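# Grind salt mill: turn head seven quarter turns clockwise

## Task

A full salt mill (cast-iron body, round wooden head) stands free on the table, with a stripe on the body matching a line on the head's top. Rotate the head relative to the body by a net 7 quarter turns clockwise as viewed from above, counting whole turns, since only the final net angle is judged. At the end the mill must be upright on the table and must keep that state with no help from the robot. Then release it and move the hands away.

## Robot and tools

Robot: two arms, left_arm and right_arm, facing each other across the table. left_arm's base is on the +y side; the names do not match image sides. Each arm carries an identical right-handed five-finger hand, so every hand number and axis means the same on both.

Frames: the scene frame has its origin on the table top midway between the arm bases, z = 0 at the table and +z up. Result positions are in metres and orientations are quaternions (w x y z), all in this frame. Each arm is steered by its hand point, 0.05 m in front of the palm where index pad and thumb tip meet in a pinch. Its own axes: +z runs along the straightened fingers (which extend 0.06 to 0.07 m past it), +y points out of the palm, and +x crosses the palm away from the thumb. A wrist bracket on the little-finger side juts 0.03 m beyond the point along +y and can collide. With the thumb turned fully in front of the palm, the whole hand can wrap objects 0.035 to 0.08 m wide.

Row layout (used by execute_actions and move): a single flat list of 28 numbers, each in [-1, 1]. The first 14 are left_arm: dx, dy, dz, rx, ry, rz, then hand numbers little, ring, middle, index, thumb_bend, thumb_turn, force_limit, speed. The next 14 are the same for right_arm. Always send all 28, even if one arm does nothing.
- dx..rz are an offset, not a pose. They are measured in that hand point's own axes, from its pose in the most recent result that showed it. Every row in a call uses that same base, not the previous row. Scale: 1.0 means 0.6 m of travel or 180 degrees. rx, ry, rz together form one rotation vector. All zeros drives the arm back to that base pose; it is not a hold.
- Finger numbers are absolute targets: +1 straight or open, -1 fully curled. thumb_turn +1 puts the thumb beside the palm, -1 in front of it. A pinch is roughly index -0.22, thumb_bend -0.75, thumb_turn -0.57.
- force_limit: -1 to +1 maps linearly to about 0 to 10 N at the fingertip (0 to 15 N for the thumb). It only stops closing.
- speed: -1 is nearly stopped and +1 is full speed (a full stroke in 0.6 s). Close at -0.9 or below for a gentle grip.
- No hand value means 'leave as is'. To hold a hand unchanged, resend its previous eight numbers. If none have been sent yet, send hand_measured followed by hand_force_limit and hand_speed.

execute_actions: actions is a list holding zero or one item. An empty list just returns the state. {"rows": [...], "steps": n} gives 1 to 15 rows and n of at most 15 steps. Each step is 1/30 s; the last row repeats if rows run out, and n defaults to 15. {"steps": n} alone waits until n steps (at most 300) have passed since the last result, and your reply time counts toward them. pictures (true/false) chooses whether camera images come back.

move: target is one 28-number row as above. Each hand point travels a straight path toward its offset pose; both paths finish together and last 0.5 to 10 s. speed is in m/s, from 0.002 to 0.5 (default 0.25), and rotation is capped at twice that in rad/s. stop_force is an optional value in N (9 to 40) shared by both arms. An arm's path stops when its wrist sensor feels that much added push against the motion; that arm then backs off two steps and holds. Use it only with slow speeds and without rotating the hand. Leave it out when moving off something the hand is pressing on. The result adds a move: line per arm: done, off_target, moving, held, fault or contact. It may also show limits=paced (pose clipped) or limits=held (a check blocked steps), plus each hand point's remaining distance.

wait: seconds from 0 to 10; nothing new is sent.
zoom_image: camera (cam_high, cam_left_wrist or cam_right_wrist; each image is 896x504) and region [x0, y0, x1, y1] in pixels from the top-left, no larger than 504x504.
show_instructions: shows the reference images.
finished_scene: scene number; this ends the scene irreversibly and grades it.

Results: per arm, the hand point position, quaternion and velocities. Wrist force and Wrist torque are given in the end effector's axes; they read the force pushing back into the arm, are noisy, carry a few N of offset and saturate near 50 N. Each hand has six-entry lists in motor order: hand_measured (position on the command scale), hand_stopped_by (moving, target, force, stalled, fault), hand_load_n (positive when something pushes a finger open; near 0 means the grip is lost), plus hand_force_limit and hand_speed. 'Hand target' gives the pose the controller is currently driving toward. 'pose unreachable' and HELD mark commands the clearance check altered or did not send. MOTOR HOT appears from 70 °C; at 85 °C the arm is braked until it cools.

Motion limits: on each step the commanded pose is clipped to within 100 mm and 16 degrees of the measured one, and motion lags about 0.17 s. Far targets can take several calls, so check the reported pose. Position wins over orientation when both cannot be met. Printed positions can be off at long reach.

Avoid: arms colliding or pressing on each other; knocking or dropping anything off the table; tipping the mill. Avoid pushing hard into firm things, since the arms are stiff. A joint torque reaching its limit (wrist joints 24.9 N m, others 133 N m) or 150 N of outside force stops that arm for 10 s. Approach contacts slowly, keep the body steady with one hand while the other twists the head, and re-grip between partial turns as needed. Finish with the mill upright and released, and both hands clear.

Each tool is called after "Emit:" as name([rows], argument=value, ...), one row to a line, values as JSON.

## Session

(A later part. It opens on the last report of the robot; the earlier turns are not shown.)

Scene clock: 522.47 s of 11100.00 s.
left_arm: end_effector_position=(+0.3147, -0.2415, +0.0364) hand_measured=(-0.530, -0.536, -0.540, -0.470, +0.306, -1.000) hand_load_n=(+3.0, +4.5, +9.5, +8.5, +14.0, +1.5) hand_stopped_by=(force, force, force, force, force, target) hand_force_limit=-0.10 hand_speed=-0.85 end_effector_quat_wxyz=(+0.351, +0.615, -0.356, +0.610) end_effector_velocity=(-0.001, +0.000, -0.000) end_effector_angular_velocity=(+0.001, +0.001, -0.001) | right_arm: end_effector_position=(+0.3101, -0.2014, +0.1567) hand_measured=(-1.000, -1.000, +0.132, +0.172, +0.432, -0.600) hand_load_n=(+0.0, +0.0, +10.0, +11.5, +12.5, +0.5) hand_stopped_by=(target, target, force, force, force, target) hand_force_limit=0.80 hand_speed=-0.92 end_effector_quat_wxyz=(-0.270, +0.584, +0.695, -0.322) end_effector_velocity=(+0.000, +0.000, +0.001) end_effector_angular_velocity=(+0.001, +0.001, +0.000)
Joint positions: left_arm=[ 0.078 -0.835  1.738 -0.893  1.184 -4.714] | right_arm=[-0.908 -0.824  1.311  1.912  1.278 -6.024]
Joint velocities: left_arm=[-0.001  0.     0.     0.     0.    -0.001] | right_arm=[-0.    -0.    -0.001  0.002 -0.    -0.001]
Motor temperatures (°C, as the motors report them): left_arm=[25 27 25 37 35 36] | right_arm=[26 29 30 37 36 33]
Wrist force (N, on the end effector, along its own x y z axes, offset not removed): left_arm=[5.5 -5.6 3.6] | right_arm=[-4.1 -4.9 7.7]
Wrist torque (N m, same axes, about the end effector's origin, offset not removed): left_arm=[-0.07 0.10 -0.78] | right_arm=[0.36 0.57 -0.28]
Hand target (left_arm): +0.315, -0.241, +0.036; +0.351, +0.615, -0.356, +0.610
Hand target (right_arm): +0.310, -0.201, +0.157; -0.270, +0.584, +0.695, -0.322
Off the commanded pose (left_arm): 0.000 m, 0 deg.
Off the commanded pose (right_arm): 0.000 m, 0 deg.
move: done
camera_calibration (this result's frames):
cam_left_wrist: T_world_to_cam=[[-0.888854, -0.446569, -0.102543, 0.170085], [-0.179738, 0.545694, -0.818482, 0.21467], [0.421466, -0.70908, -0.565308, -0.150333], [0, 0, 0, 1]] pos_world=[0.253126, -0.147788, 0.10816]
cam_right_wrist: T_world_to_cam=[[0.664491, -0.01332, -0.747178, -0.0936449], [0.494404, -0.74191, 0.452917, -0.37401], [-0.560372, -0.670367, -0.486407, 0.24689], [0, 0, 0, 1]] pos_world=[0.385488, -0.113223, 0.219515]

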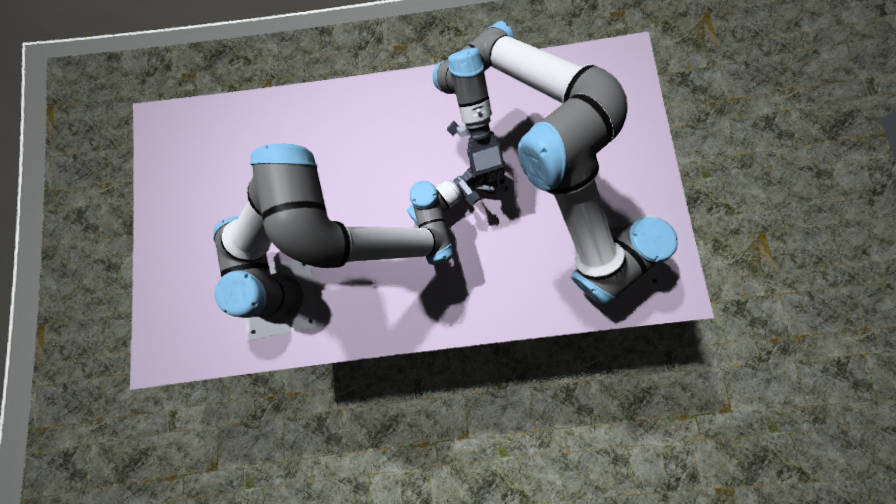

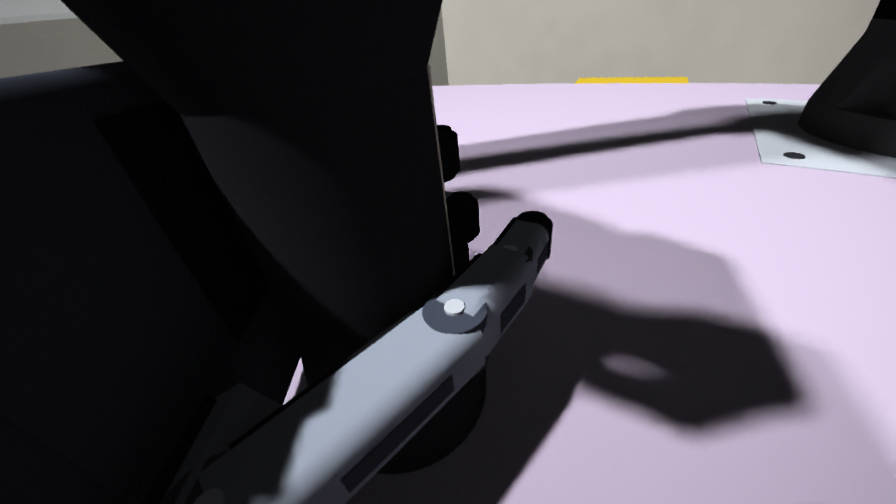

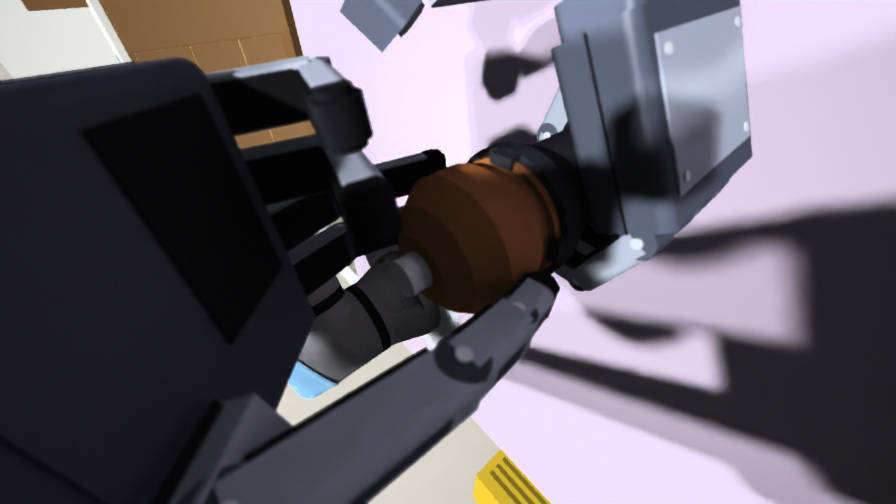

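Emit:
move(target=[0, 0, 0, 0, 0, 0, -0.75, -0.75, -0.95, -0.95, -0.9, -1, -0.1, -0.85, 0.0003, -0.0004, 0.0004, 0.0001, 0.1268, 0.1081, -1, -1, -0.3, -0.3, -0.3, -0.6, 0.8, -0.92], speed=0.2)

Scene clock: 545.30 s of 11100.00 s.
left_arm: end_effector_position=(+0.3146, -0.2415, +0.0364) hand_measured=(-0.530, -0.536, -0.540, -0.470, +0.306, -1.000) hand_load_n=(+6.5, +7.5, +11.5, +8.0, +13.0, +0.0) hand_stopped_by=(force, force, force, force, force, target) hand_force_limit=-0.10 hand_speed=-0.85 end_effector_quat_wxyz=(+0.351, +0.615, -0.356, +0.610) end_effector_velocity=(+0.000, -0.000, +0.001) end_effector_angular_velocity=(-0.002, +0.001, +0.000) | right_arm: end_effector_position=(+0.3097, -0.2012, +0.1568) hand_measured=(-1.000, -1.000, +0.132, +0.172, +0.432, -0.600) hand_load_n=(+0.0, +0.0, +12.5, +11.5, +12.0, -8.5) hand_stopped_by=(target, target, force, force, force, target) hand_force_limit=0.80 hand_speed=-0.92 end_effector_quat_wxyz=(-0.344, +0.744, +0.520, -0.241) end_effector_velocity=(-0.000, -0.000, -0.000) end_effector_angular_velocity=(-0.002, -0.000, -0.015)
Joint positions: left_arm=[ 0.078 -0.835  1.738 -0.893  1.184 -4.714] | right_arm=[-1.043 -0.917  1.451  1.737  1.009 -5.718]
Joint velocities: left_arm=[ 0.    -0.    -0.    -0.001  0.    -0.001] | right_arm=[-0.003 -0.004  0.006 -0.008 -0.006  0.012]
Motor temperatures (°C, as the motors report them): left_arm=[25 27 25 37 35 36] | right_arm=[26 29 30 37 36 33]
Wrist force (N, on the end effector, along its own x y z axes, offset not removed): left_arm=[1.9 0.0 17.3] | right_arm=[11.3 -4.3 11.5]
Wrist torque (N m, same axes, about the end effector's origin, offset not removed): left_arm=[-0.26 -0.96 0.15] | right_arm=[0.82 -0.06 -0.35]
Hand target (left_arm): +0.315, -0.241, +0.036; +0.351, +0.615, -0.356, +0.610
Hand target (right_arm): +0.310, -0.201, +0.157; -0.344, +0.744, +0.520, -0.241
Off the commanded pose (left_arm): 0.000 m, 0 deg.
Off the commanded pose (right_arm): 0.000 m, 0 deg.
After step 90, 18.03 s passed at rest.
move: done
camera_calibration (this result's frames):
cam_left_wrist: T_world_to_cam=[[-0.888864, -0.446541, -0.102572, 0.170086], [-0.179711, 0.545729, -0.818464, 0.214651], [0.421455, -0.709071, -0.565327, -0.15033], [0, 0, 0, 1]] pos_world=[0.253116, -0.147785, 0.108145]
cam_right_wrist: T_world_to_cam=[[0.569089, -0.342923, -0.747356, -0.130107], [0.0592089, -0.889439, 0.453203, -0.26868], [-0.820141, -0.302163, -0.485866, 0.401342], [0, 0, 0, 1]] pos_world=[0.419108, -0.16232, 0.219528]

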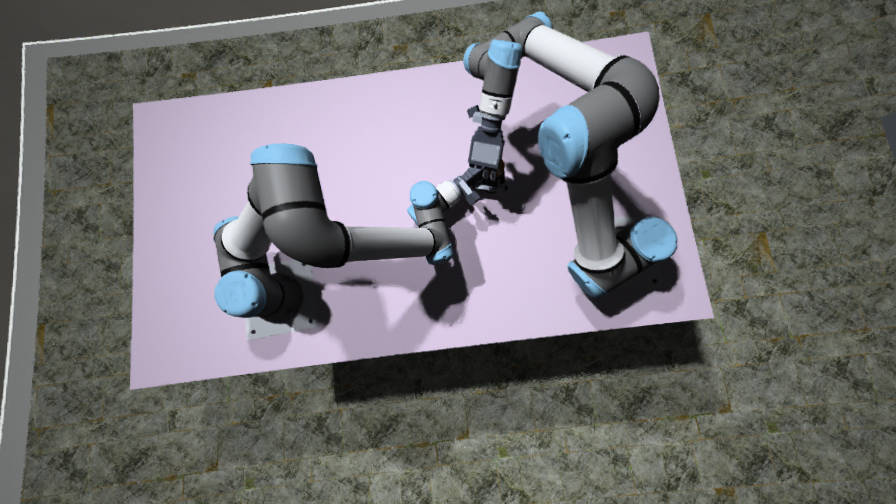

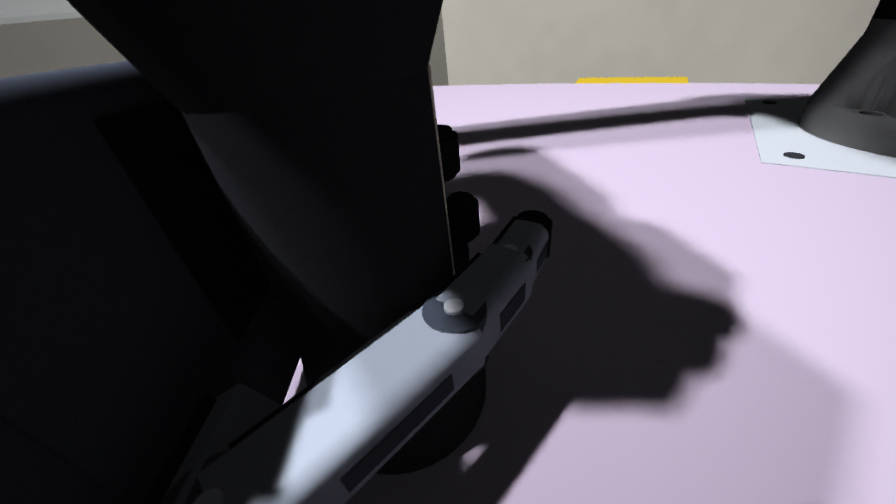

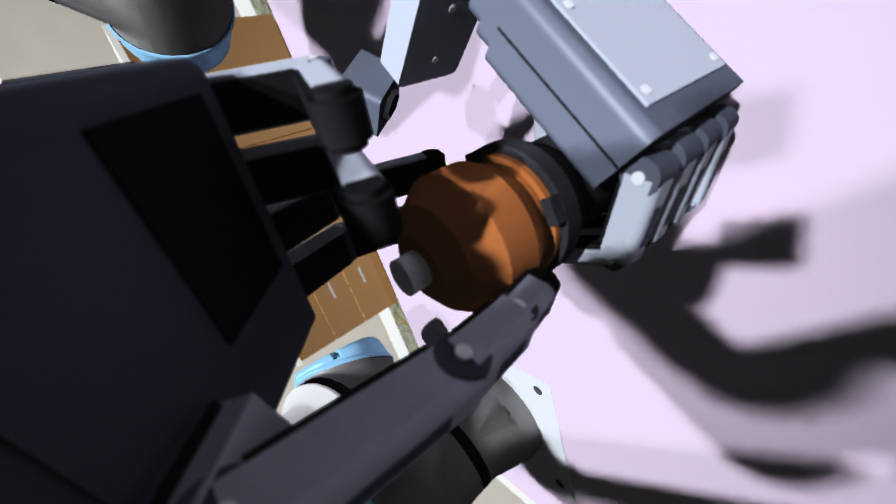

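Emit:
move(target=[0, 0, 0, 0, 0, 0, -0.75, -0.75, -0.95, -0.95, -0.9, -1, -0.1, -0.85, 0.0112, 0.003, -0.0036, 0.0002, 0.2537, 0.2163, -1, -1, -0.3, -0.3, -0.3, -0.6, 0.8, -0.92], speed=0.3)

Scene clock: 574.17 s of 11100.00 s.
left_arm: end_effector_position=(+0.3146, -0.2415, +0.0364) hand_measured=(-0.530, -0.536, -0.540, -0.470, +0.306, -1.000) hand_load_n=(+6.5, +7.0, +11.0, +7.5, +13.0, -1.5) hand_stopped_by=(force, force, force, force, force, target) hand_force_limit=-0.10 hand_speed=-0.85 end_effector_quat_wxyz=(+0.351, +0.615, -0.356, +0.610) end_effector_velocity=(+0.000, +0.000, +0.000) end_effector_angular_velocity=(+0.000, -0.000, +0.001) | right_arm: end_effector_position=(+0.3146, -0.1959, +0.1569) hand_measured=(-1.000, -1.000, +0.132, +0.172, +0.432, -0.600) hand_load_n=(+0.0, +0.0, +7.5, +12.0, +13.0, +1.0) hand_stopped_by=(target, target, force, force, force, target) hand_force_limit=0.80 hand_speed=-0.92 end_effector_quat_wxyz=(-0.418, +0.904, +0.079, -0.038) end_effector_velocity=(-0.001, +0.000, +0.000) end_effector_angular_velocity=(-0.004, -0.001, -0.013)
Joint positions: left_arm=[ 0.078 -0.835  1.738 -0.893  1.184 -4.714] | right_arm=[-1.222 -1.259  1.778  0.972  0.707 -4.604]
Joint velocities: left_arm=[ 0. -0.  0.  0. -0.  0.] | right_arm=[ 0.003 -0.008  0.004 -0.014  0.006  0.024]
Motor temperatures (°C, as the motors report them): left_arm=[25 27 25 37 35 36] | right_arm=[26 29 30 37 36 33]
Wrist force (N, on the end effector, along its own x y z axes, offset not removed): left_arm=[8.5 -6.3 4.0] | right_arm=[-12.3 -7.9 3.9]
Wrist torque (N m, same axes, about the end effector's origin, offset not removed): left_arm=[0.18 -0.84 -0.37] | right_arm=[0.46 -0.07 -0.30]
Hand target (left_arm): +0.315, -0.241, +0.036; +0.351, +0.615, -0.356, +0.610
Hand target (right_arm): +0.314, -0.196, +0.157; -0.418, +0.904, +0.079, -0.038
Off the commanded pose (left_arm): 0.000 m, 0 deg.
Off the commanded pose (right_arm): 0.000 m, 0 deg.
After step 90, 23.50 s passed at rest.
move: done
camera_calibration (this result's frames):
cam_left_wrist: T_world_to_cam=[[-0.888876, -0.446524, -0.102547, 0.170086], [-0.179712, 0.545712, -0.818475, 0.214658], [0.42143, -0.709094, -0.565316, -0.150327], [0, 0, 0, 1]] pos_world=[0.253114, -0.147791, 0.108152]
cam_right_wrist: T_world_to_cam=[[-0.0124424, -0.664566, -0.747126, -0.0111408], [-0.738813, -0.497378, 0.45472, 0.0633854], [-0.673795, 0.557644, -0.484802, 0.529217], [0, 0, 0, 1]] pos_world=[0.403275, -0.270992, 0.219419]

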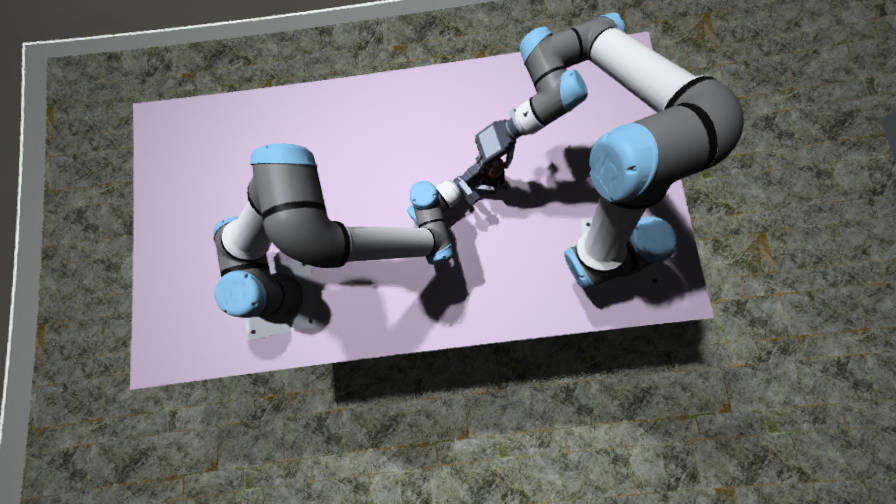

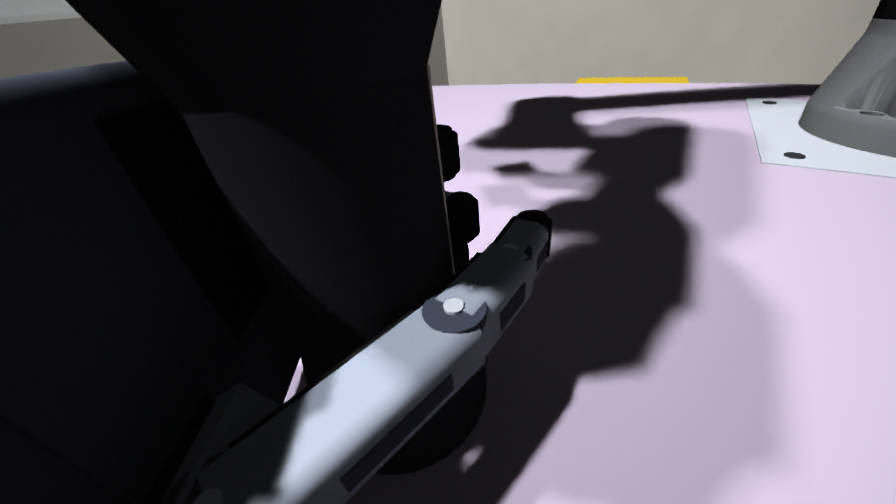

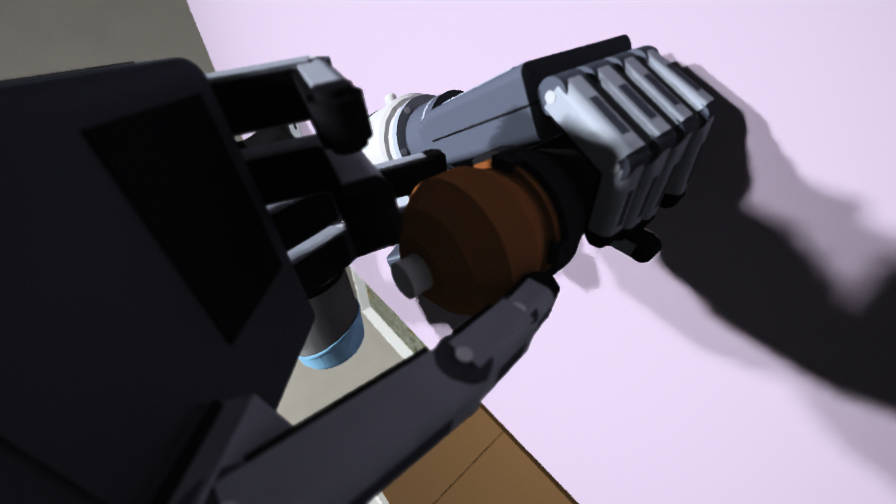

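Emit:
move(target=[0, 0, 0, 0, 0, 0, -0.75, -0.75, -0.95, -0.95, -0.9, -1, -0.1, -0.85, 0.005, 0.0019, -0.0022, 0.0002, 0.2537, 0.2163, -1, -1, -0.3, -0.3, -0.3, -0.6, 0.8, -0.92], speed=0.3)

Emit:
move(target=[0, 0, 0, 0, 0, 0, -0.75, -0.75, -0.95, -0.95, -0.9, -1, -0.1, -0.85, 0.0072, 0.0023, -0.0027, 0.0002, 0.2537, 0.2163, -1, -1, -0.3, -0.3, -0.3, -0.6, 0.8, -0.92], speed=0.3)

Scene clock: 601.83 s of 11100.00 s.
left_arm: end_effector_position=(+0.3146, -0.2415, +0.0364) hand_measured=(-0.530, -0.536, -0.540, -0.470, +0.306, -1.000) hand_load_n=(+4.0, +5.5, +10.0, +8.0, +13.5, +0.5) hand_stopped_by=(force, force, force, force, force, target) hand_force_limit=-0.10 hand_speed=-0.85 end_effector_quat_wxyz=(+0.351, +0.615, -0.356, +0.610) end_effector_velocity=(+0.000, -0.000, +0.000) end_effector_angular_velocity=(+0.000, -0.001, +0.000) | right_arm: end_effector_position=(+0.3177, -0.1973, +0.1564) hand_measured=(-1.000, -1.000, +0.132, +0.172, +0.432, -0.600) hand_load_n=(+0.0, +0.0, +6.0, +10.0, +14.5, -5.0) hand_stopped_by=(target, target, force, force, force, target) hand_force_limit=0.80 hand_speed=-0.92 end_effector_quat_wxyz=(+0.381, -0.824, +0.383, -0.175) end_effector_velocity=(+0.001, +0.000, +0.000) end_effector_angular_velocity=(-0.004, -0.000, -0.016)
Joint positions: left_arm=[ 0.078 -0.835  1.738 -0.893  1.184 -4.714] | right_arm=[-0.996 -1.64   2.024  0.336  1.394 -3.29 ]
Joint velocities: left_arm=[ 0.    -0.    -0.001  0.001 -0.     0.001] | right_arm=[ 0.012  0.003 -0.004 -0.     0.024  0.016]
Motor temperatures (°C, as the motors report them): left_arm=[25 27 25 37 35 36] | right_arm=[26 29 30 37 36 33]
Wrist force (N, on the end effector, along its own x y z axes, offset not removed): left_arm=[6.8 4.8 -3.5] | right_arm=[-1.2 -3.3 -1.3]
Wrist torque (N m, same axes, about the end effector's origin, offset not removed): left_arm=[0.37 0.16 0.29] | right_arm=[0.48 -0.11 -0.26]
Hand target (left_arm): +0.315, -0.241, +0.036; +0.351, +0.615, -0.356, +0.610
Hand target (right_arm): +0.318, -0.197, +0.156; -0.380, +0.823, -0.383, +0.175
Off the commanded pose (left_arm): 0.000 m, 0 deg.
Off the commanded pose (right_arm): 0.000 m, 0 deg.
After step 90, 22.33 s passed at rest.
move: done
camera_calibration (this result's frames):
cam_left_wrist: T_world_to_cam=[[-0.888899, -0.446473, -0.102571, 0.170084], [-0.179672, 0.545745, -0.818462, 0.21464], [0.421399, -0.709101, -0.565331, -0.150314], [0, 0, 0, 1]] pos_world=[0.253094, -0.147789, 0.108143]
cam_right_wrist: T_world_to_cam=[[-0.582815, -0.324048, -0.745198, 0.23577], [-0.79997, 0.389888, 0.456109, 0.259483], [0.142743, 0.861963, -0.486461, 0.332708], [0, 0, 0, 1]] pos_world=[0.297497, -0.311551, 0.219192]

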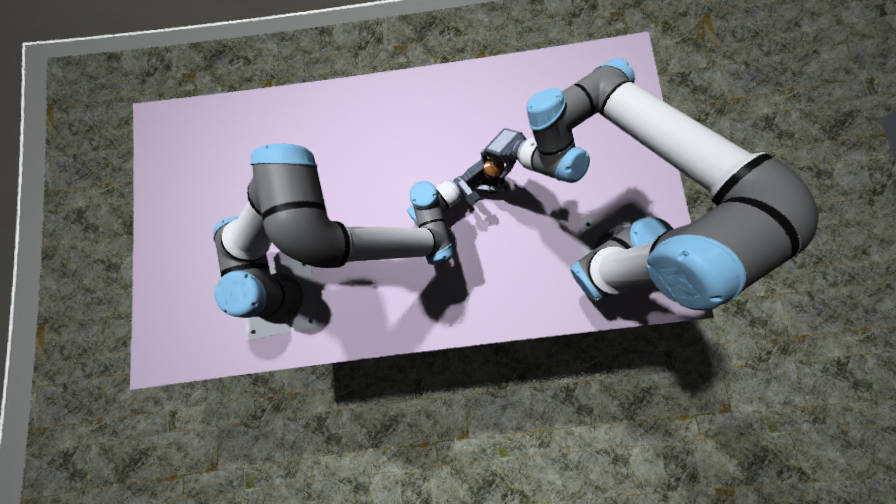

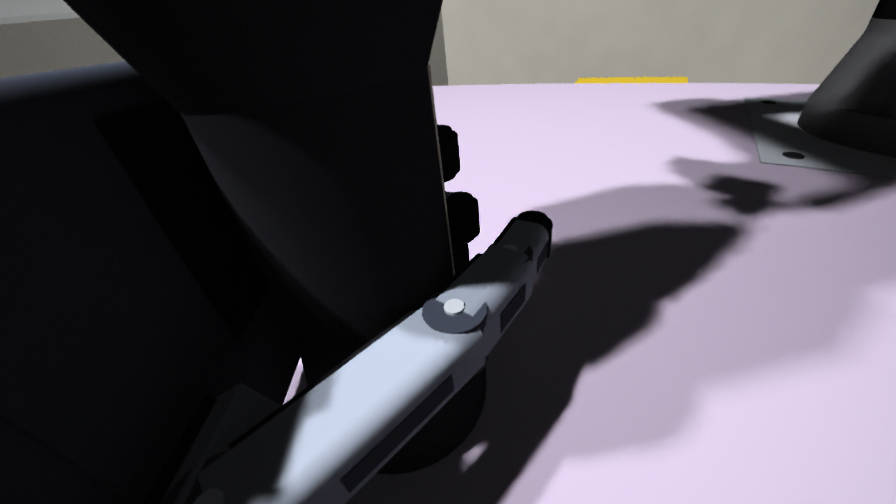

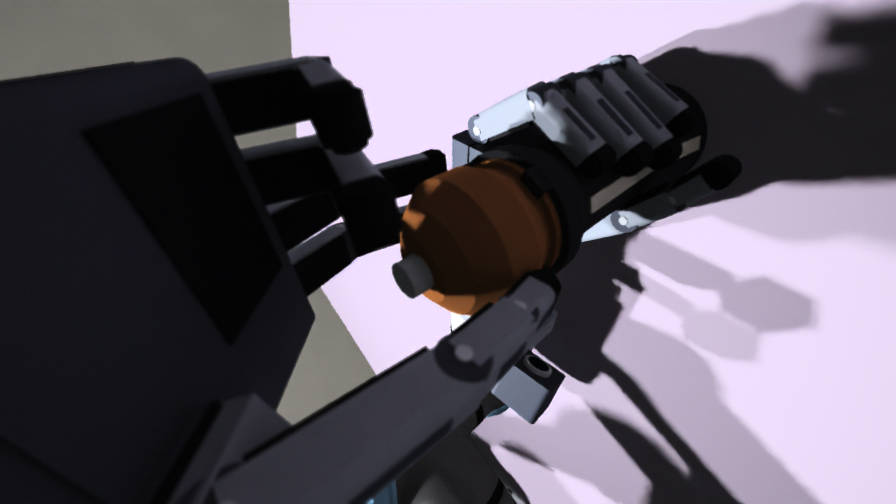

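Scene clock: 604.23 s of 11100.00 s.
left_arm: end_effector_position=(+0.3146, -0.2415, +0.0364) hand_measured=(-0.530, -0.536, -0.540, -0.470, +0.306, -1.000) hand_load_n=(+4.0, +5.0, +10.0, +8.0, +13.5, +0.5) hand_stopped_by=(force, force, force, force, force, target) hand_force_limit=-0.10 hand_speed=-0.85 end_effector_quat_wxyz=(+0.351, +0.615, -0.356, +0.610) end_effector_velocity=(-0.000, +0.000, -0.001) end_effector_angular_velocity=(+0.001, -0.000, -0.000) | right_arm: end_effector_position=(+0.3192, -0.2021, +0.1564) hand_measured=(-1.000, -1.000, +0.132, +0.172, +0.434, -0.600) hand_load_n=(+0.0, +0.0, +5.0, +7.5, +16.0, -7.0) hand_stopped_by=(target, target, force, force, force, target) hand_force_limit=0.80 hand_speed=-0.92 end_effector_quat_wxyz=(+0.241, -0.523, +0.743, -0.342) end_effector_velocity=(-0.000, +0.000, -0.000) end_effector_angular_velocity=(-0.002, +0.004, -0.014)
Joint positions: left_arm=[ 0.078 -0.835  1.738 -0.893  1.184 -4.714] | right_arm=[-0.55  -1.291  1.747  0.773  2.38  -2.027]
Joint velocities: left_arm=[-0.     0.     0.001  0.    -0.     0.   ] | right_arm=[ 0.003  0.009 -0.007  0.019  0.004  0.023]
Motor temperatures (°C, as the motors report them): left_arm=[25 27 25 37 35 36] | right_arm=[26 29 30 37 36 33]
Wrist force (N, on the end effector, along its own x y z axes, offset not removed): left_arm=[7.8 0.7 2.8] | right_arm=[0.7 -4.2 -7.5]
Wrist torque (N m, same axes, about the end effector's origin, offset not removed): left_arm=[0.09 -0.41 -0.03] | right_arm=[0.10 0.03 -0.29]
Hand target (left_arm): +0.315, -0.241, +0.036; +0.351, +0.615, -0.356, +0.610
Hand target (right_arm): +0.319, -0.202, +0.156; +0.241, -0.522, +0.743, -0.342
Off the commanded pose (left_arm): 0.000 m, 0 deg.
Off the commanded pose (right_arm): 0.000 m, 0 deg.
move: done
camera_calibration (this result's frames):
cam_left_wrist: T_world_to_cam=[[-0.888901, -0.446468, -0.102571, 0.170081], [-0.179669, 0.545746, -0.818462, 0.214639], [0.421395, -0.709104, -0.565331, -0.150313], [0, 0, 0, 1]] pos_world=[0.25309, -0.14779, 0.108143]
cam_right_wrist: T_world_to_cam=[[-0.573635, 0.340928, -0.744789, 0.366486], [-0.062355, 0.888451, 0.454715, 0.12809], [0.816734, 0.307282, -0.488388, 0.00973954], [0, 0, 0, 1]] pos_world=[0.210262, -0.24174, 0.219467]

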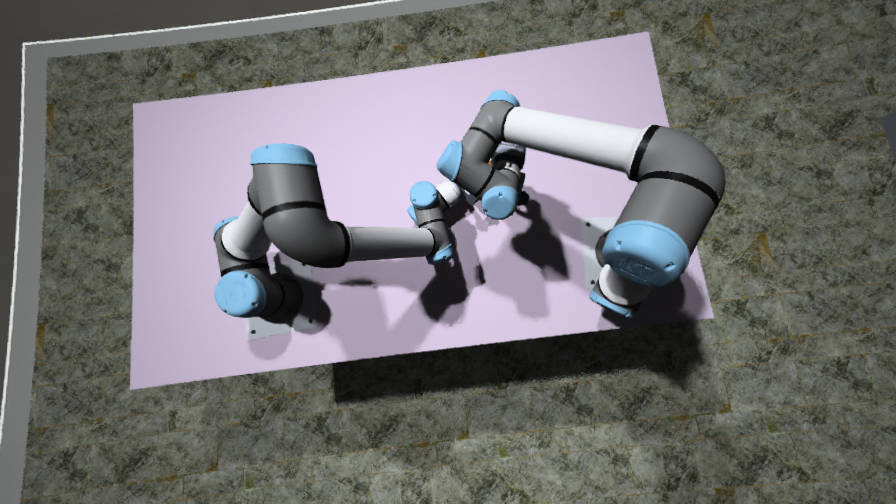

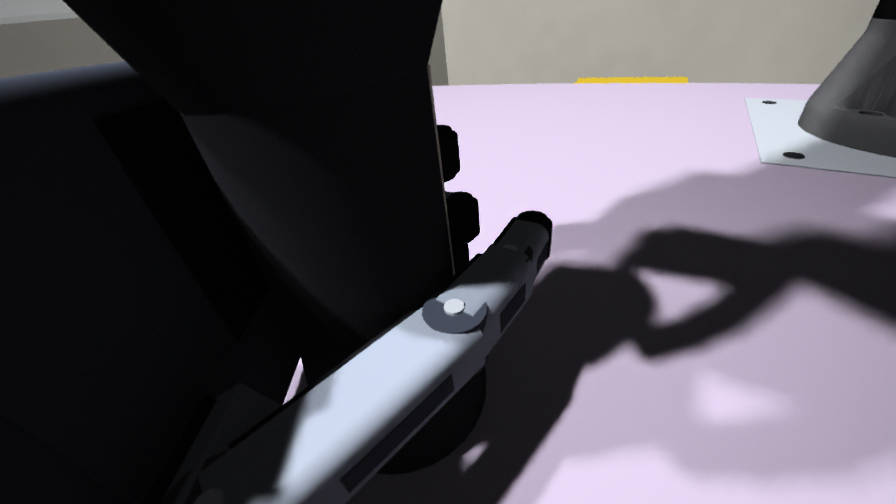

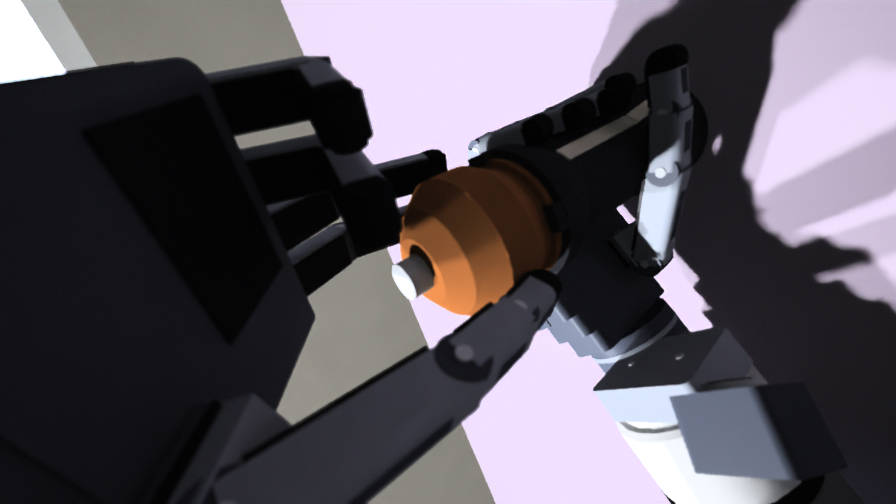

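Emit:
move(target=[0, 0, 0, 0, 0, 0, -0.75, -0.75, -0.95, -0.95, -0.9, -1, -0.1, -0.85, 0.0075, 0.0026, -0.004, 0.0002, 0.2537, 0.2163, -1, -1, -0.3, -0.3, -0.3, -0.6, 0.8, -0.92], speed=0.33)

Emit:
move(target=[0, 0, 0, 0, 0, 0, -0.75, -0.75, -0.95, -0.95, -0.9, -1, -0.1, -0.85, 0.0067, 0.0025, -0.003, 0.0002, 0.2537, 0.2163, -1, -1, -0.3, -0.3, -0.3, -0.6, 0.8, -0.92], speed=0.33)

Emit:
move(target=[0, 0, 0, 0, 0, 0, -0.75, -0.75, -0.95, -0.95, -0.9, -1, -0.1, -0.85, 0.0067, 0.0025, -0.003, 0.0002, 0.2537, 0.2163, -1, -1, -0.3, -0.3, -0.3, -0.6, 0.8, -0.92], speed=0.33)

Scene clock: 636.20 s of 11100.00 s.
left_arm: end_effector_position=(+0.3146, -0.2415, +0.0364) hand_measured=(-0.530, -0.536, -0.540, -0.470, +0.306, -1.000) hand_load_n=(+4.0, +5.0, +10.0, +8.0, +13.5, +0.5) hand_stopped_by=(force, force, force, force, force, target) hand_force_limit=-0.10 hand_speed=-0.85 end_effector_quat_wxyz=(+0.351, +0.615, -0.356, +0.610) end_effector_velocity=(-0.000, +0.000, -0.000) end_effector_angular_velocity=(+0.000, +0.000, -0.000) | right_arm: end_effector_position=(+0.3150, -0.2054, +0.1571) hand_measured=(-1.000, -1.000, +0.132, +0.172, +0.434, -0.600) hand_load_n=(+0.0, +0.0, +6.0, +9.5, +15.5, -6.0) hand_stopped_by=(target, target, force, force, force, target) hand_force_limit=0.80 hand_speed=-0.92 end_effector_quat_wxyz=(+0.037, -0.082, +0.905, -0.417) end_effector_velocity=(+0.000, +0.000, -0.000) end_effector_angular_velocity=(-0.001, -0.001, -0.015)
Joint positions: left_arm=[ 0.078 -0.835  1.738 -0.893  1.184 -4.714] | right_arm=[-0.552 -0.907  1.422  1.722  2.169 -0.622]
Joint velocities: left_arm=[ 0.  0.  0.  0.  0. -0.] | right_arm=[-0.002  0.004 -0.005  0.008 -0.007  0.014]
Motor temperatures (°C, as the motors report them): left_arm=[25 27 25 37 35 36] | right_arm=[26 29 30 37 36 33]
Wrist force (N, on the end effector, along its own x y z axes, offset not removed): left_arm=[8.8 1.1 1.3] | right_arm=[1.0 3.4 2.6]
Wrist torque (N m, same axes, about the end effector's origin, offset not removed): left_arm=[-0.07 -0.51 0.15] | right_arm=[0.30 -0.21 -0.27]
Hand target (left_arm): +0.315, -0.241, +0.036; +0.351, +0.615, -0.356, +0.610
Hand target (right_arm): +0.315, -0.205, +0.157; +0.037, -0.081, +0.905, -0.417
Off the commanded pose (left_arm): 0.000 m, 0 deg.
Off the commanded pose (right_arm): 0.000 m, 0 deg.
After step 90, 26.77 s passed at rest.
move: done
camera_calibration (this result's frames):
cam_left_wrist: T_world_to_cam=[[-0.888902, -0.446468, -0.10257, 0.170081], [-0.179669, 0.545746, -0.818462, 0.214639], [0.421394, -0.709104, -0.565331, -0.150313], [0, 0, 0, 1]] pos_world=[0.25309, -0.14779, 0.108143]
cam_right_wrist: T_world_to_cam=[[0.00714802, 0.666661, -0.745327, 0.249765], [0.738746, 0.498815, 0.453252, -0.201744], [0.673946, -0.553847, -0.488928, -0.117345], [0, 0, 0, 1]] pos_world=[0.226336, -0.130867, 0.220224]

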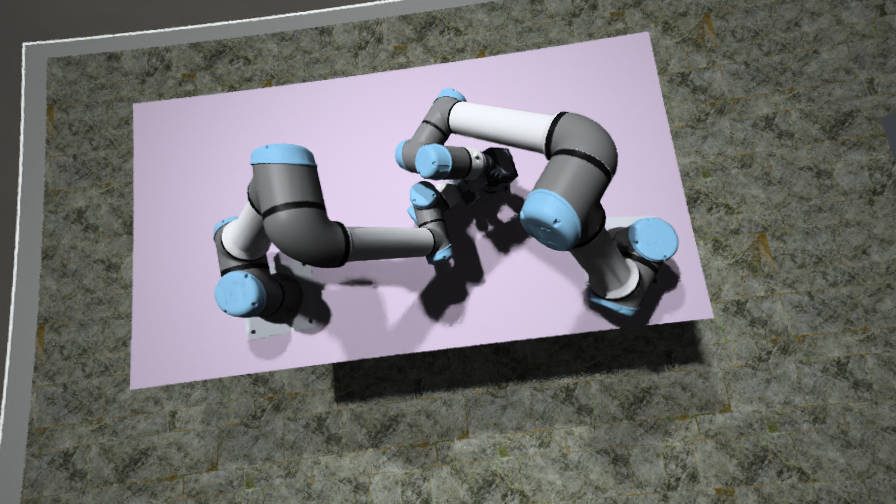

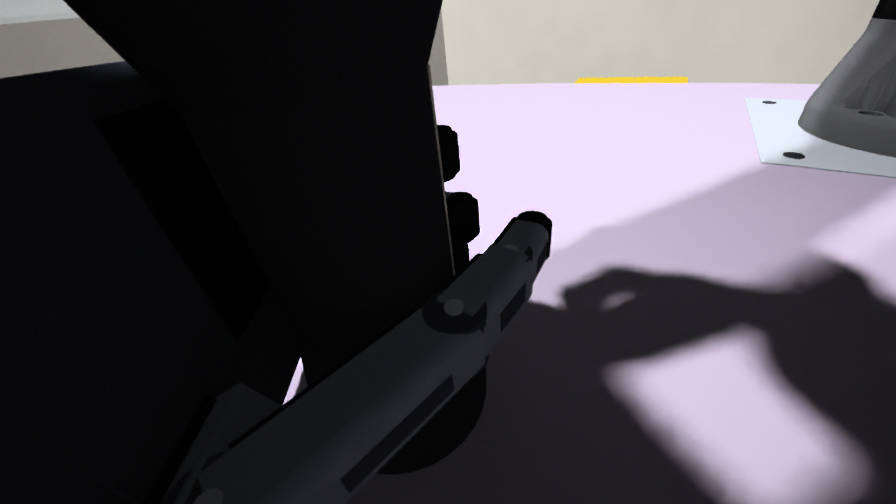

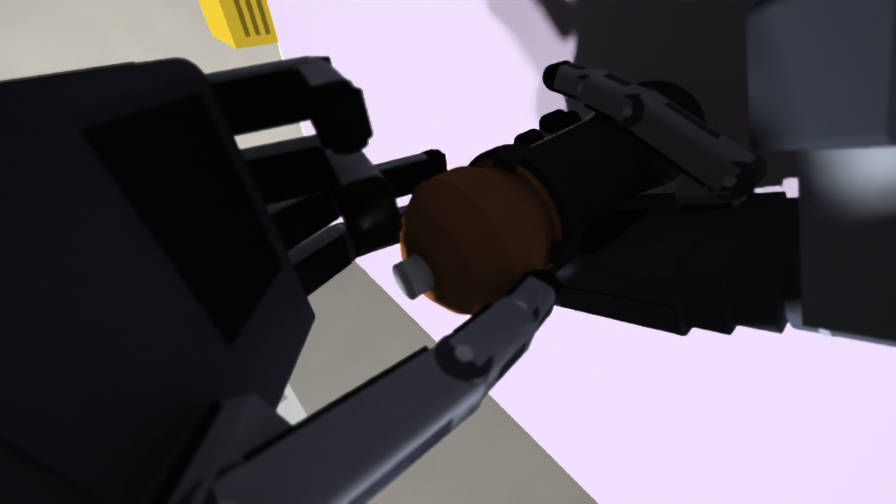

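Scene clock: 638.37 s of 11100.00 s.
left_arm: end_effector_position=(+0.3146, -0.2415, +0.0364) hand_measured=(-0.530, -0.536, -0.540, -0.470, +0.306, -1.000) hand_load_n=(+4.5, +5.5, +10.0, +8.0, +13.5, +0.5) hand_stopped_by=(force, force, force, force, force, target) hand_force_limit=-0.10 hand_speed=-0.85 end_effector_quat_wxyz=(+0.351, +0.615, -0.356, +0.610) end_effector_velocity=(-0.000, -0.000, +0.000) end_effector_angular_velocity=(-0.001, +0.001, +0.000) | right_arm: end_effector_position=(+0.3107, -0.2036, +0.1574) hand_measured=(-1.000, -1.000, +0.132, +0.172, +0.434, -0.600) hand_load_n=(+0.0, +0.0, +7.5, +10.0, +14.5, -7.0) hand_stopped_by=(target, target, force, force, force, target) hand_force_limit=0.80 hand_speed=-0.92 end_effector_quat_wxyz=(-0.176, +0.381, +0.824, -0.380) end_effector_velocity=(+0.000, +0.000, +0.000) end_effector_angular_velocity=(+0.002, -0.003, -0.016)
Joint positions: left_arm=[ 0.078 -0.835  1.738 -0.893  1.184 -4.714] | right_arm=[-0.77  -0.793  1.257  1.971  1.575 -0.005]
Joint velocities: left_arm=[-0.     0.    -0.001 -0.    -0.    -0.002] | right_arm=[-0.004 -0.002  0.001 -0.003 -0.009  0.008]
Motor temperatures (°C, as the motors report them): left_arm=[25 27 25 37 35 36] | right_arm=[26 29 30 37 36 33]
Wrist force (N, on the end effector, along its own x y z axes, offset not removed): left_arm=[8.0 -1.6 2.3] | right_arm=[5.6 -2.4 2.1]
Wrist torque (N m, same axes, about the end effector's origin, offset not removed): left_arm=[-0.15 -0.55 0.18] | right_arm=[0.27 -0.34 -0.12]
Hand target (left_arm): +0.315, -0.241, +0.036; +0.351, +0.615, -0.356, +0.610
Hand target (right_arm): +0.311, -0.204, +0.157; -0.177, +0.381, +0.824, -0.380
Off the commanded pose (left_arm): 0.000 m, 0 deg.
Off the commanded pose (right_arm): 0.000 m, 0 deg.
move: done
camera_calibration (this result's frames):
cam_left_wrist: T_world_to_cam=[[-0.888901, -0.446468, -0.102571, 0.170081], [-0.179669, 0.545746, -0.818462, 0.214639], [0.421394, -0.709104, -0.565331, -0.150313], [0, 0, 0, 1]] pos_world=[0.25309, -0.14779, 0.108143]
cam_right_wrist: T_world_to_cam=[[0.579123, 0.327738, -0.746461, 0.00222419], [0.802716, -0.389118, 0.451922, -0.400012], [-0.142349, -0.860915, -0.488428, 0.0777185], [0, 0, 0, 1]] pos_world=[0.330871, -0.0894718, 0.220395]

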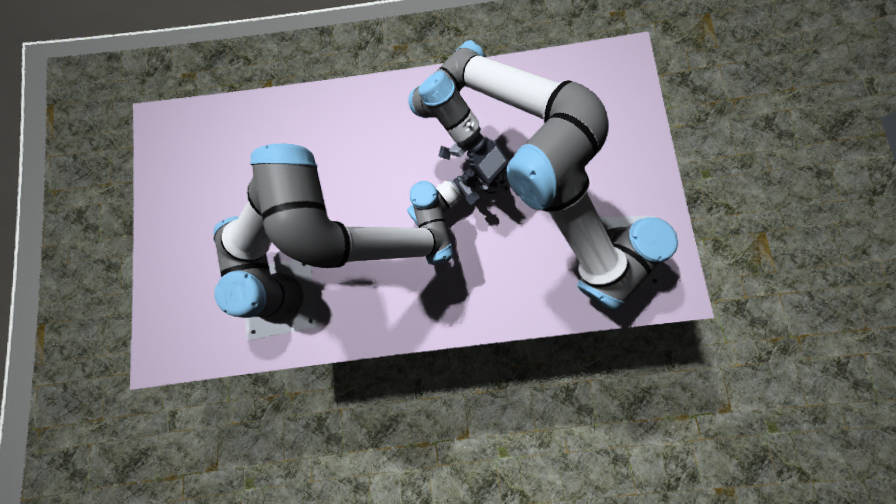

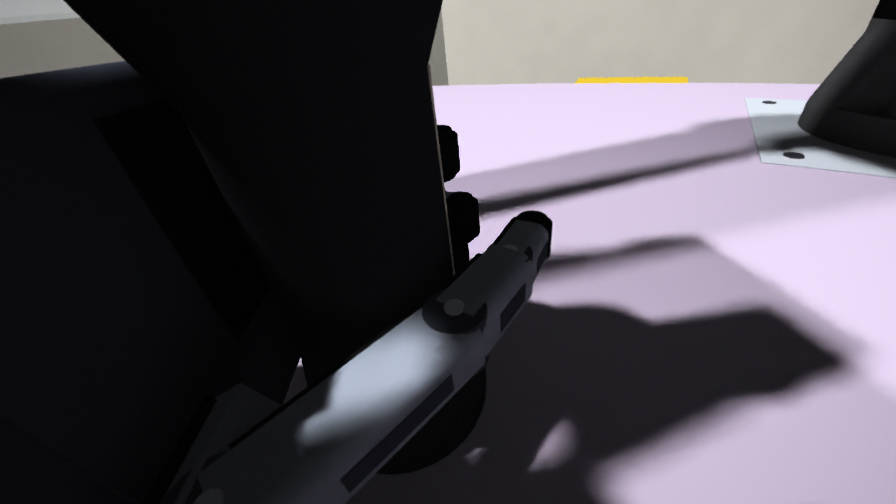

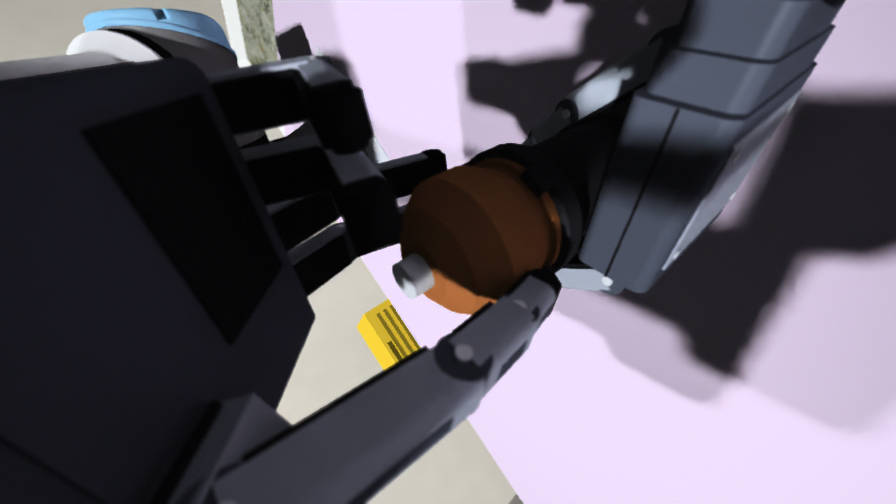

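Scene clock: 640.57 s of 11100.00 s.
left_arm: end_effector_position=(+0.3146, -0.2415, +0.0364) hand_measured=(-0.530, -0.536, -0.540, -0.470, +0.306, -1.000) hand_load_n=(+4.5, +5.5, +10.5, +8.0, +13.5, +0.5) hand_stopped_by=(force, force, force, force, force, target) hand_force_limit=-0.10 hand_speed=-0.85 end_effector_quat_wxyz=(+0.351, +0.615, -0.356, +0.610) end_effector_velocity=(+0.000, -0.000, +0.001) end_effector_angular_velocity=(-0.001, -0.000, +0.000) | right_arm: end_effector_position=(+0.3099, -0.1989, +0.1575) hand_measured=(-1.000, -1.000, +0.132, +0.172, +0.434, -0.600) hand_load_n=(+0.0, +0.0, +8.5, +11.5, +13.5, -6.5) hand_stopped_by=(target, target, force, force, force, target) hand_force_limit=0.80 hand_speed=-0.92 end_effector_quat_wxyz=(-0.343, +0.741, +0.524, -0.242) end_effector_velocity=(-0.000, -0.000, -0.001) end_effector_angular_velocity=(+0.001, -0.003, -0.011)
Joint positions: left_arm=[ 0.078 -0.835  1.738 -0.893  1.184 -4.714] | right_arm=[-1.038 -0.913  1.442  1.744  1.01   0.561]
Joint velocities: left_arm=[ 0.    -0.    -0.001 -0.     0.     0.   ] | right_arm=[-0.002 -0.003  0.005 -0.009 -0.005  0.008]
Motor temperatures (°C, as the motors report them): left_arm=[25 27 25 37 35 36] | right_arm=[26 29 30 37 36 33]
Wrist force (N, on the end effector, along its own x y z axes, offset not removed): left_arm=[5.9 -1.0 6.5] | right_arm=[1.3 0.3 7.0]
Wrist torque (N m, same axes, about the end effector's origin, offset not removed): left_arm=[-0.11 -0.63 0.28] | right_arm=[0.74 0.23 -0.34]
Hand target (left_arm): +0.315, -0.241, +0.036; +0.351, +0.615, -0.356, +0.610
Hand target (right_arm): +0.310, -0.199, +0.158; -0.344, +0.741, +0.523, -0.242
Off the commanded pose (left_arm): 0.000 m, 0 deg.
Off the commanded pose (right_arm): 0.000 m, 0 deg.
move: done
camera_calibration (this result's frames):
cam_left_wrist: T_world_to_cam=[[-0.888893, -0.446485, -0.102571, 0.170079], [-0.179679, 0.545742, -0.818462, 0.214642], [0.421409, -0.709095, -0.56533, -0.150316], [0, 0, 0, 1]] pos_world=[0.253093, -0.14779, 0.108143]
cam_right_wrist: T_world_to_cam=[[0.571956, -0.336719, -0.747988, -0.128447], [0.0667544, -0.889733, 0.451573, -0.26904], [-0.817563, -0.308212, -0.486411, 0.400632], [0, 0, 0, 1]] pos_world=[0.418968, -0.159145, 0.220286]

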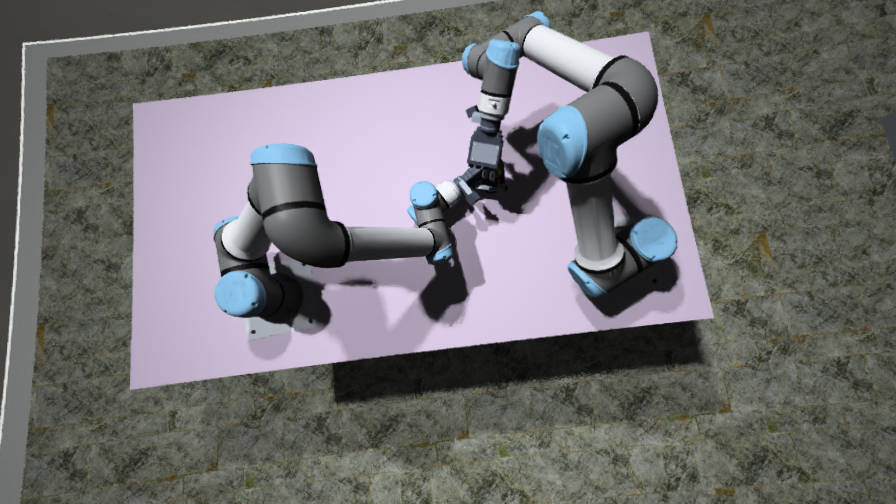

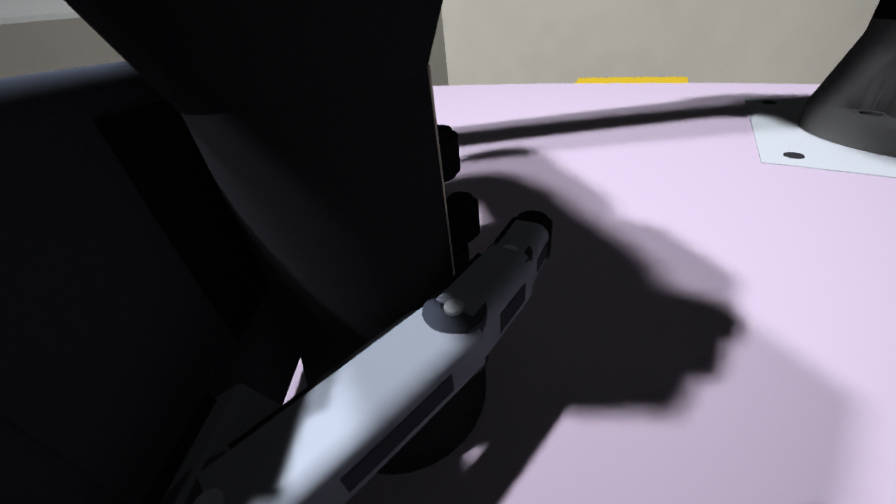

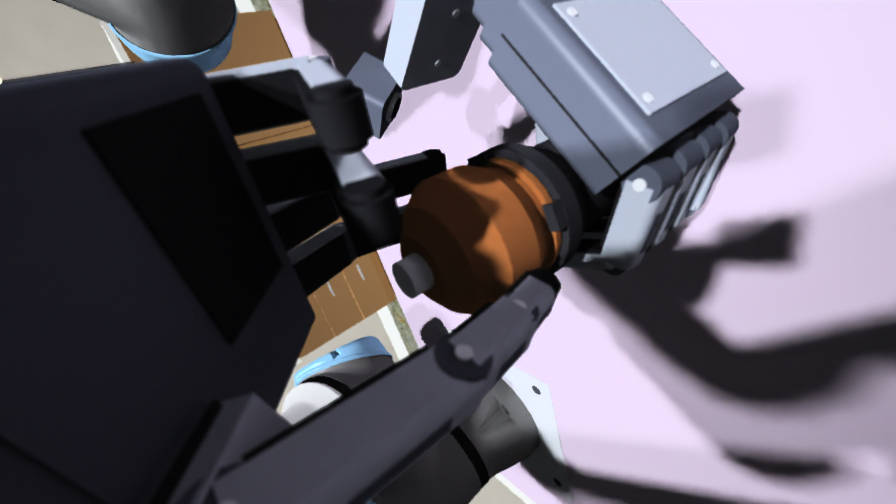

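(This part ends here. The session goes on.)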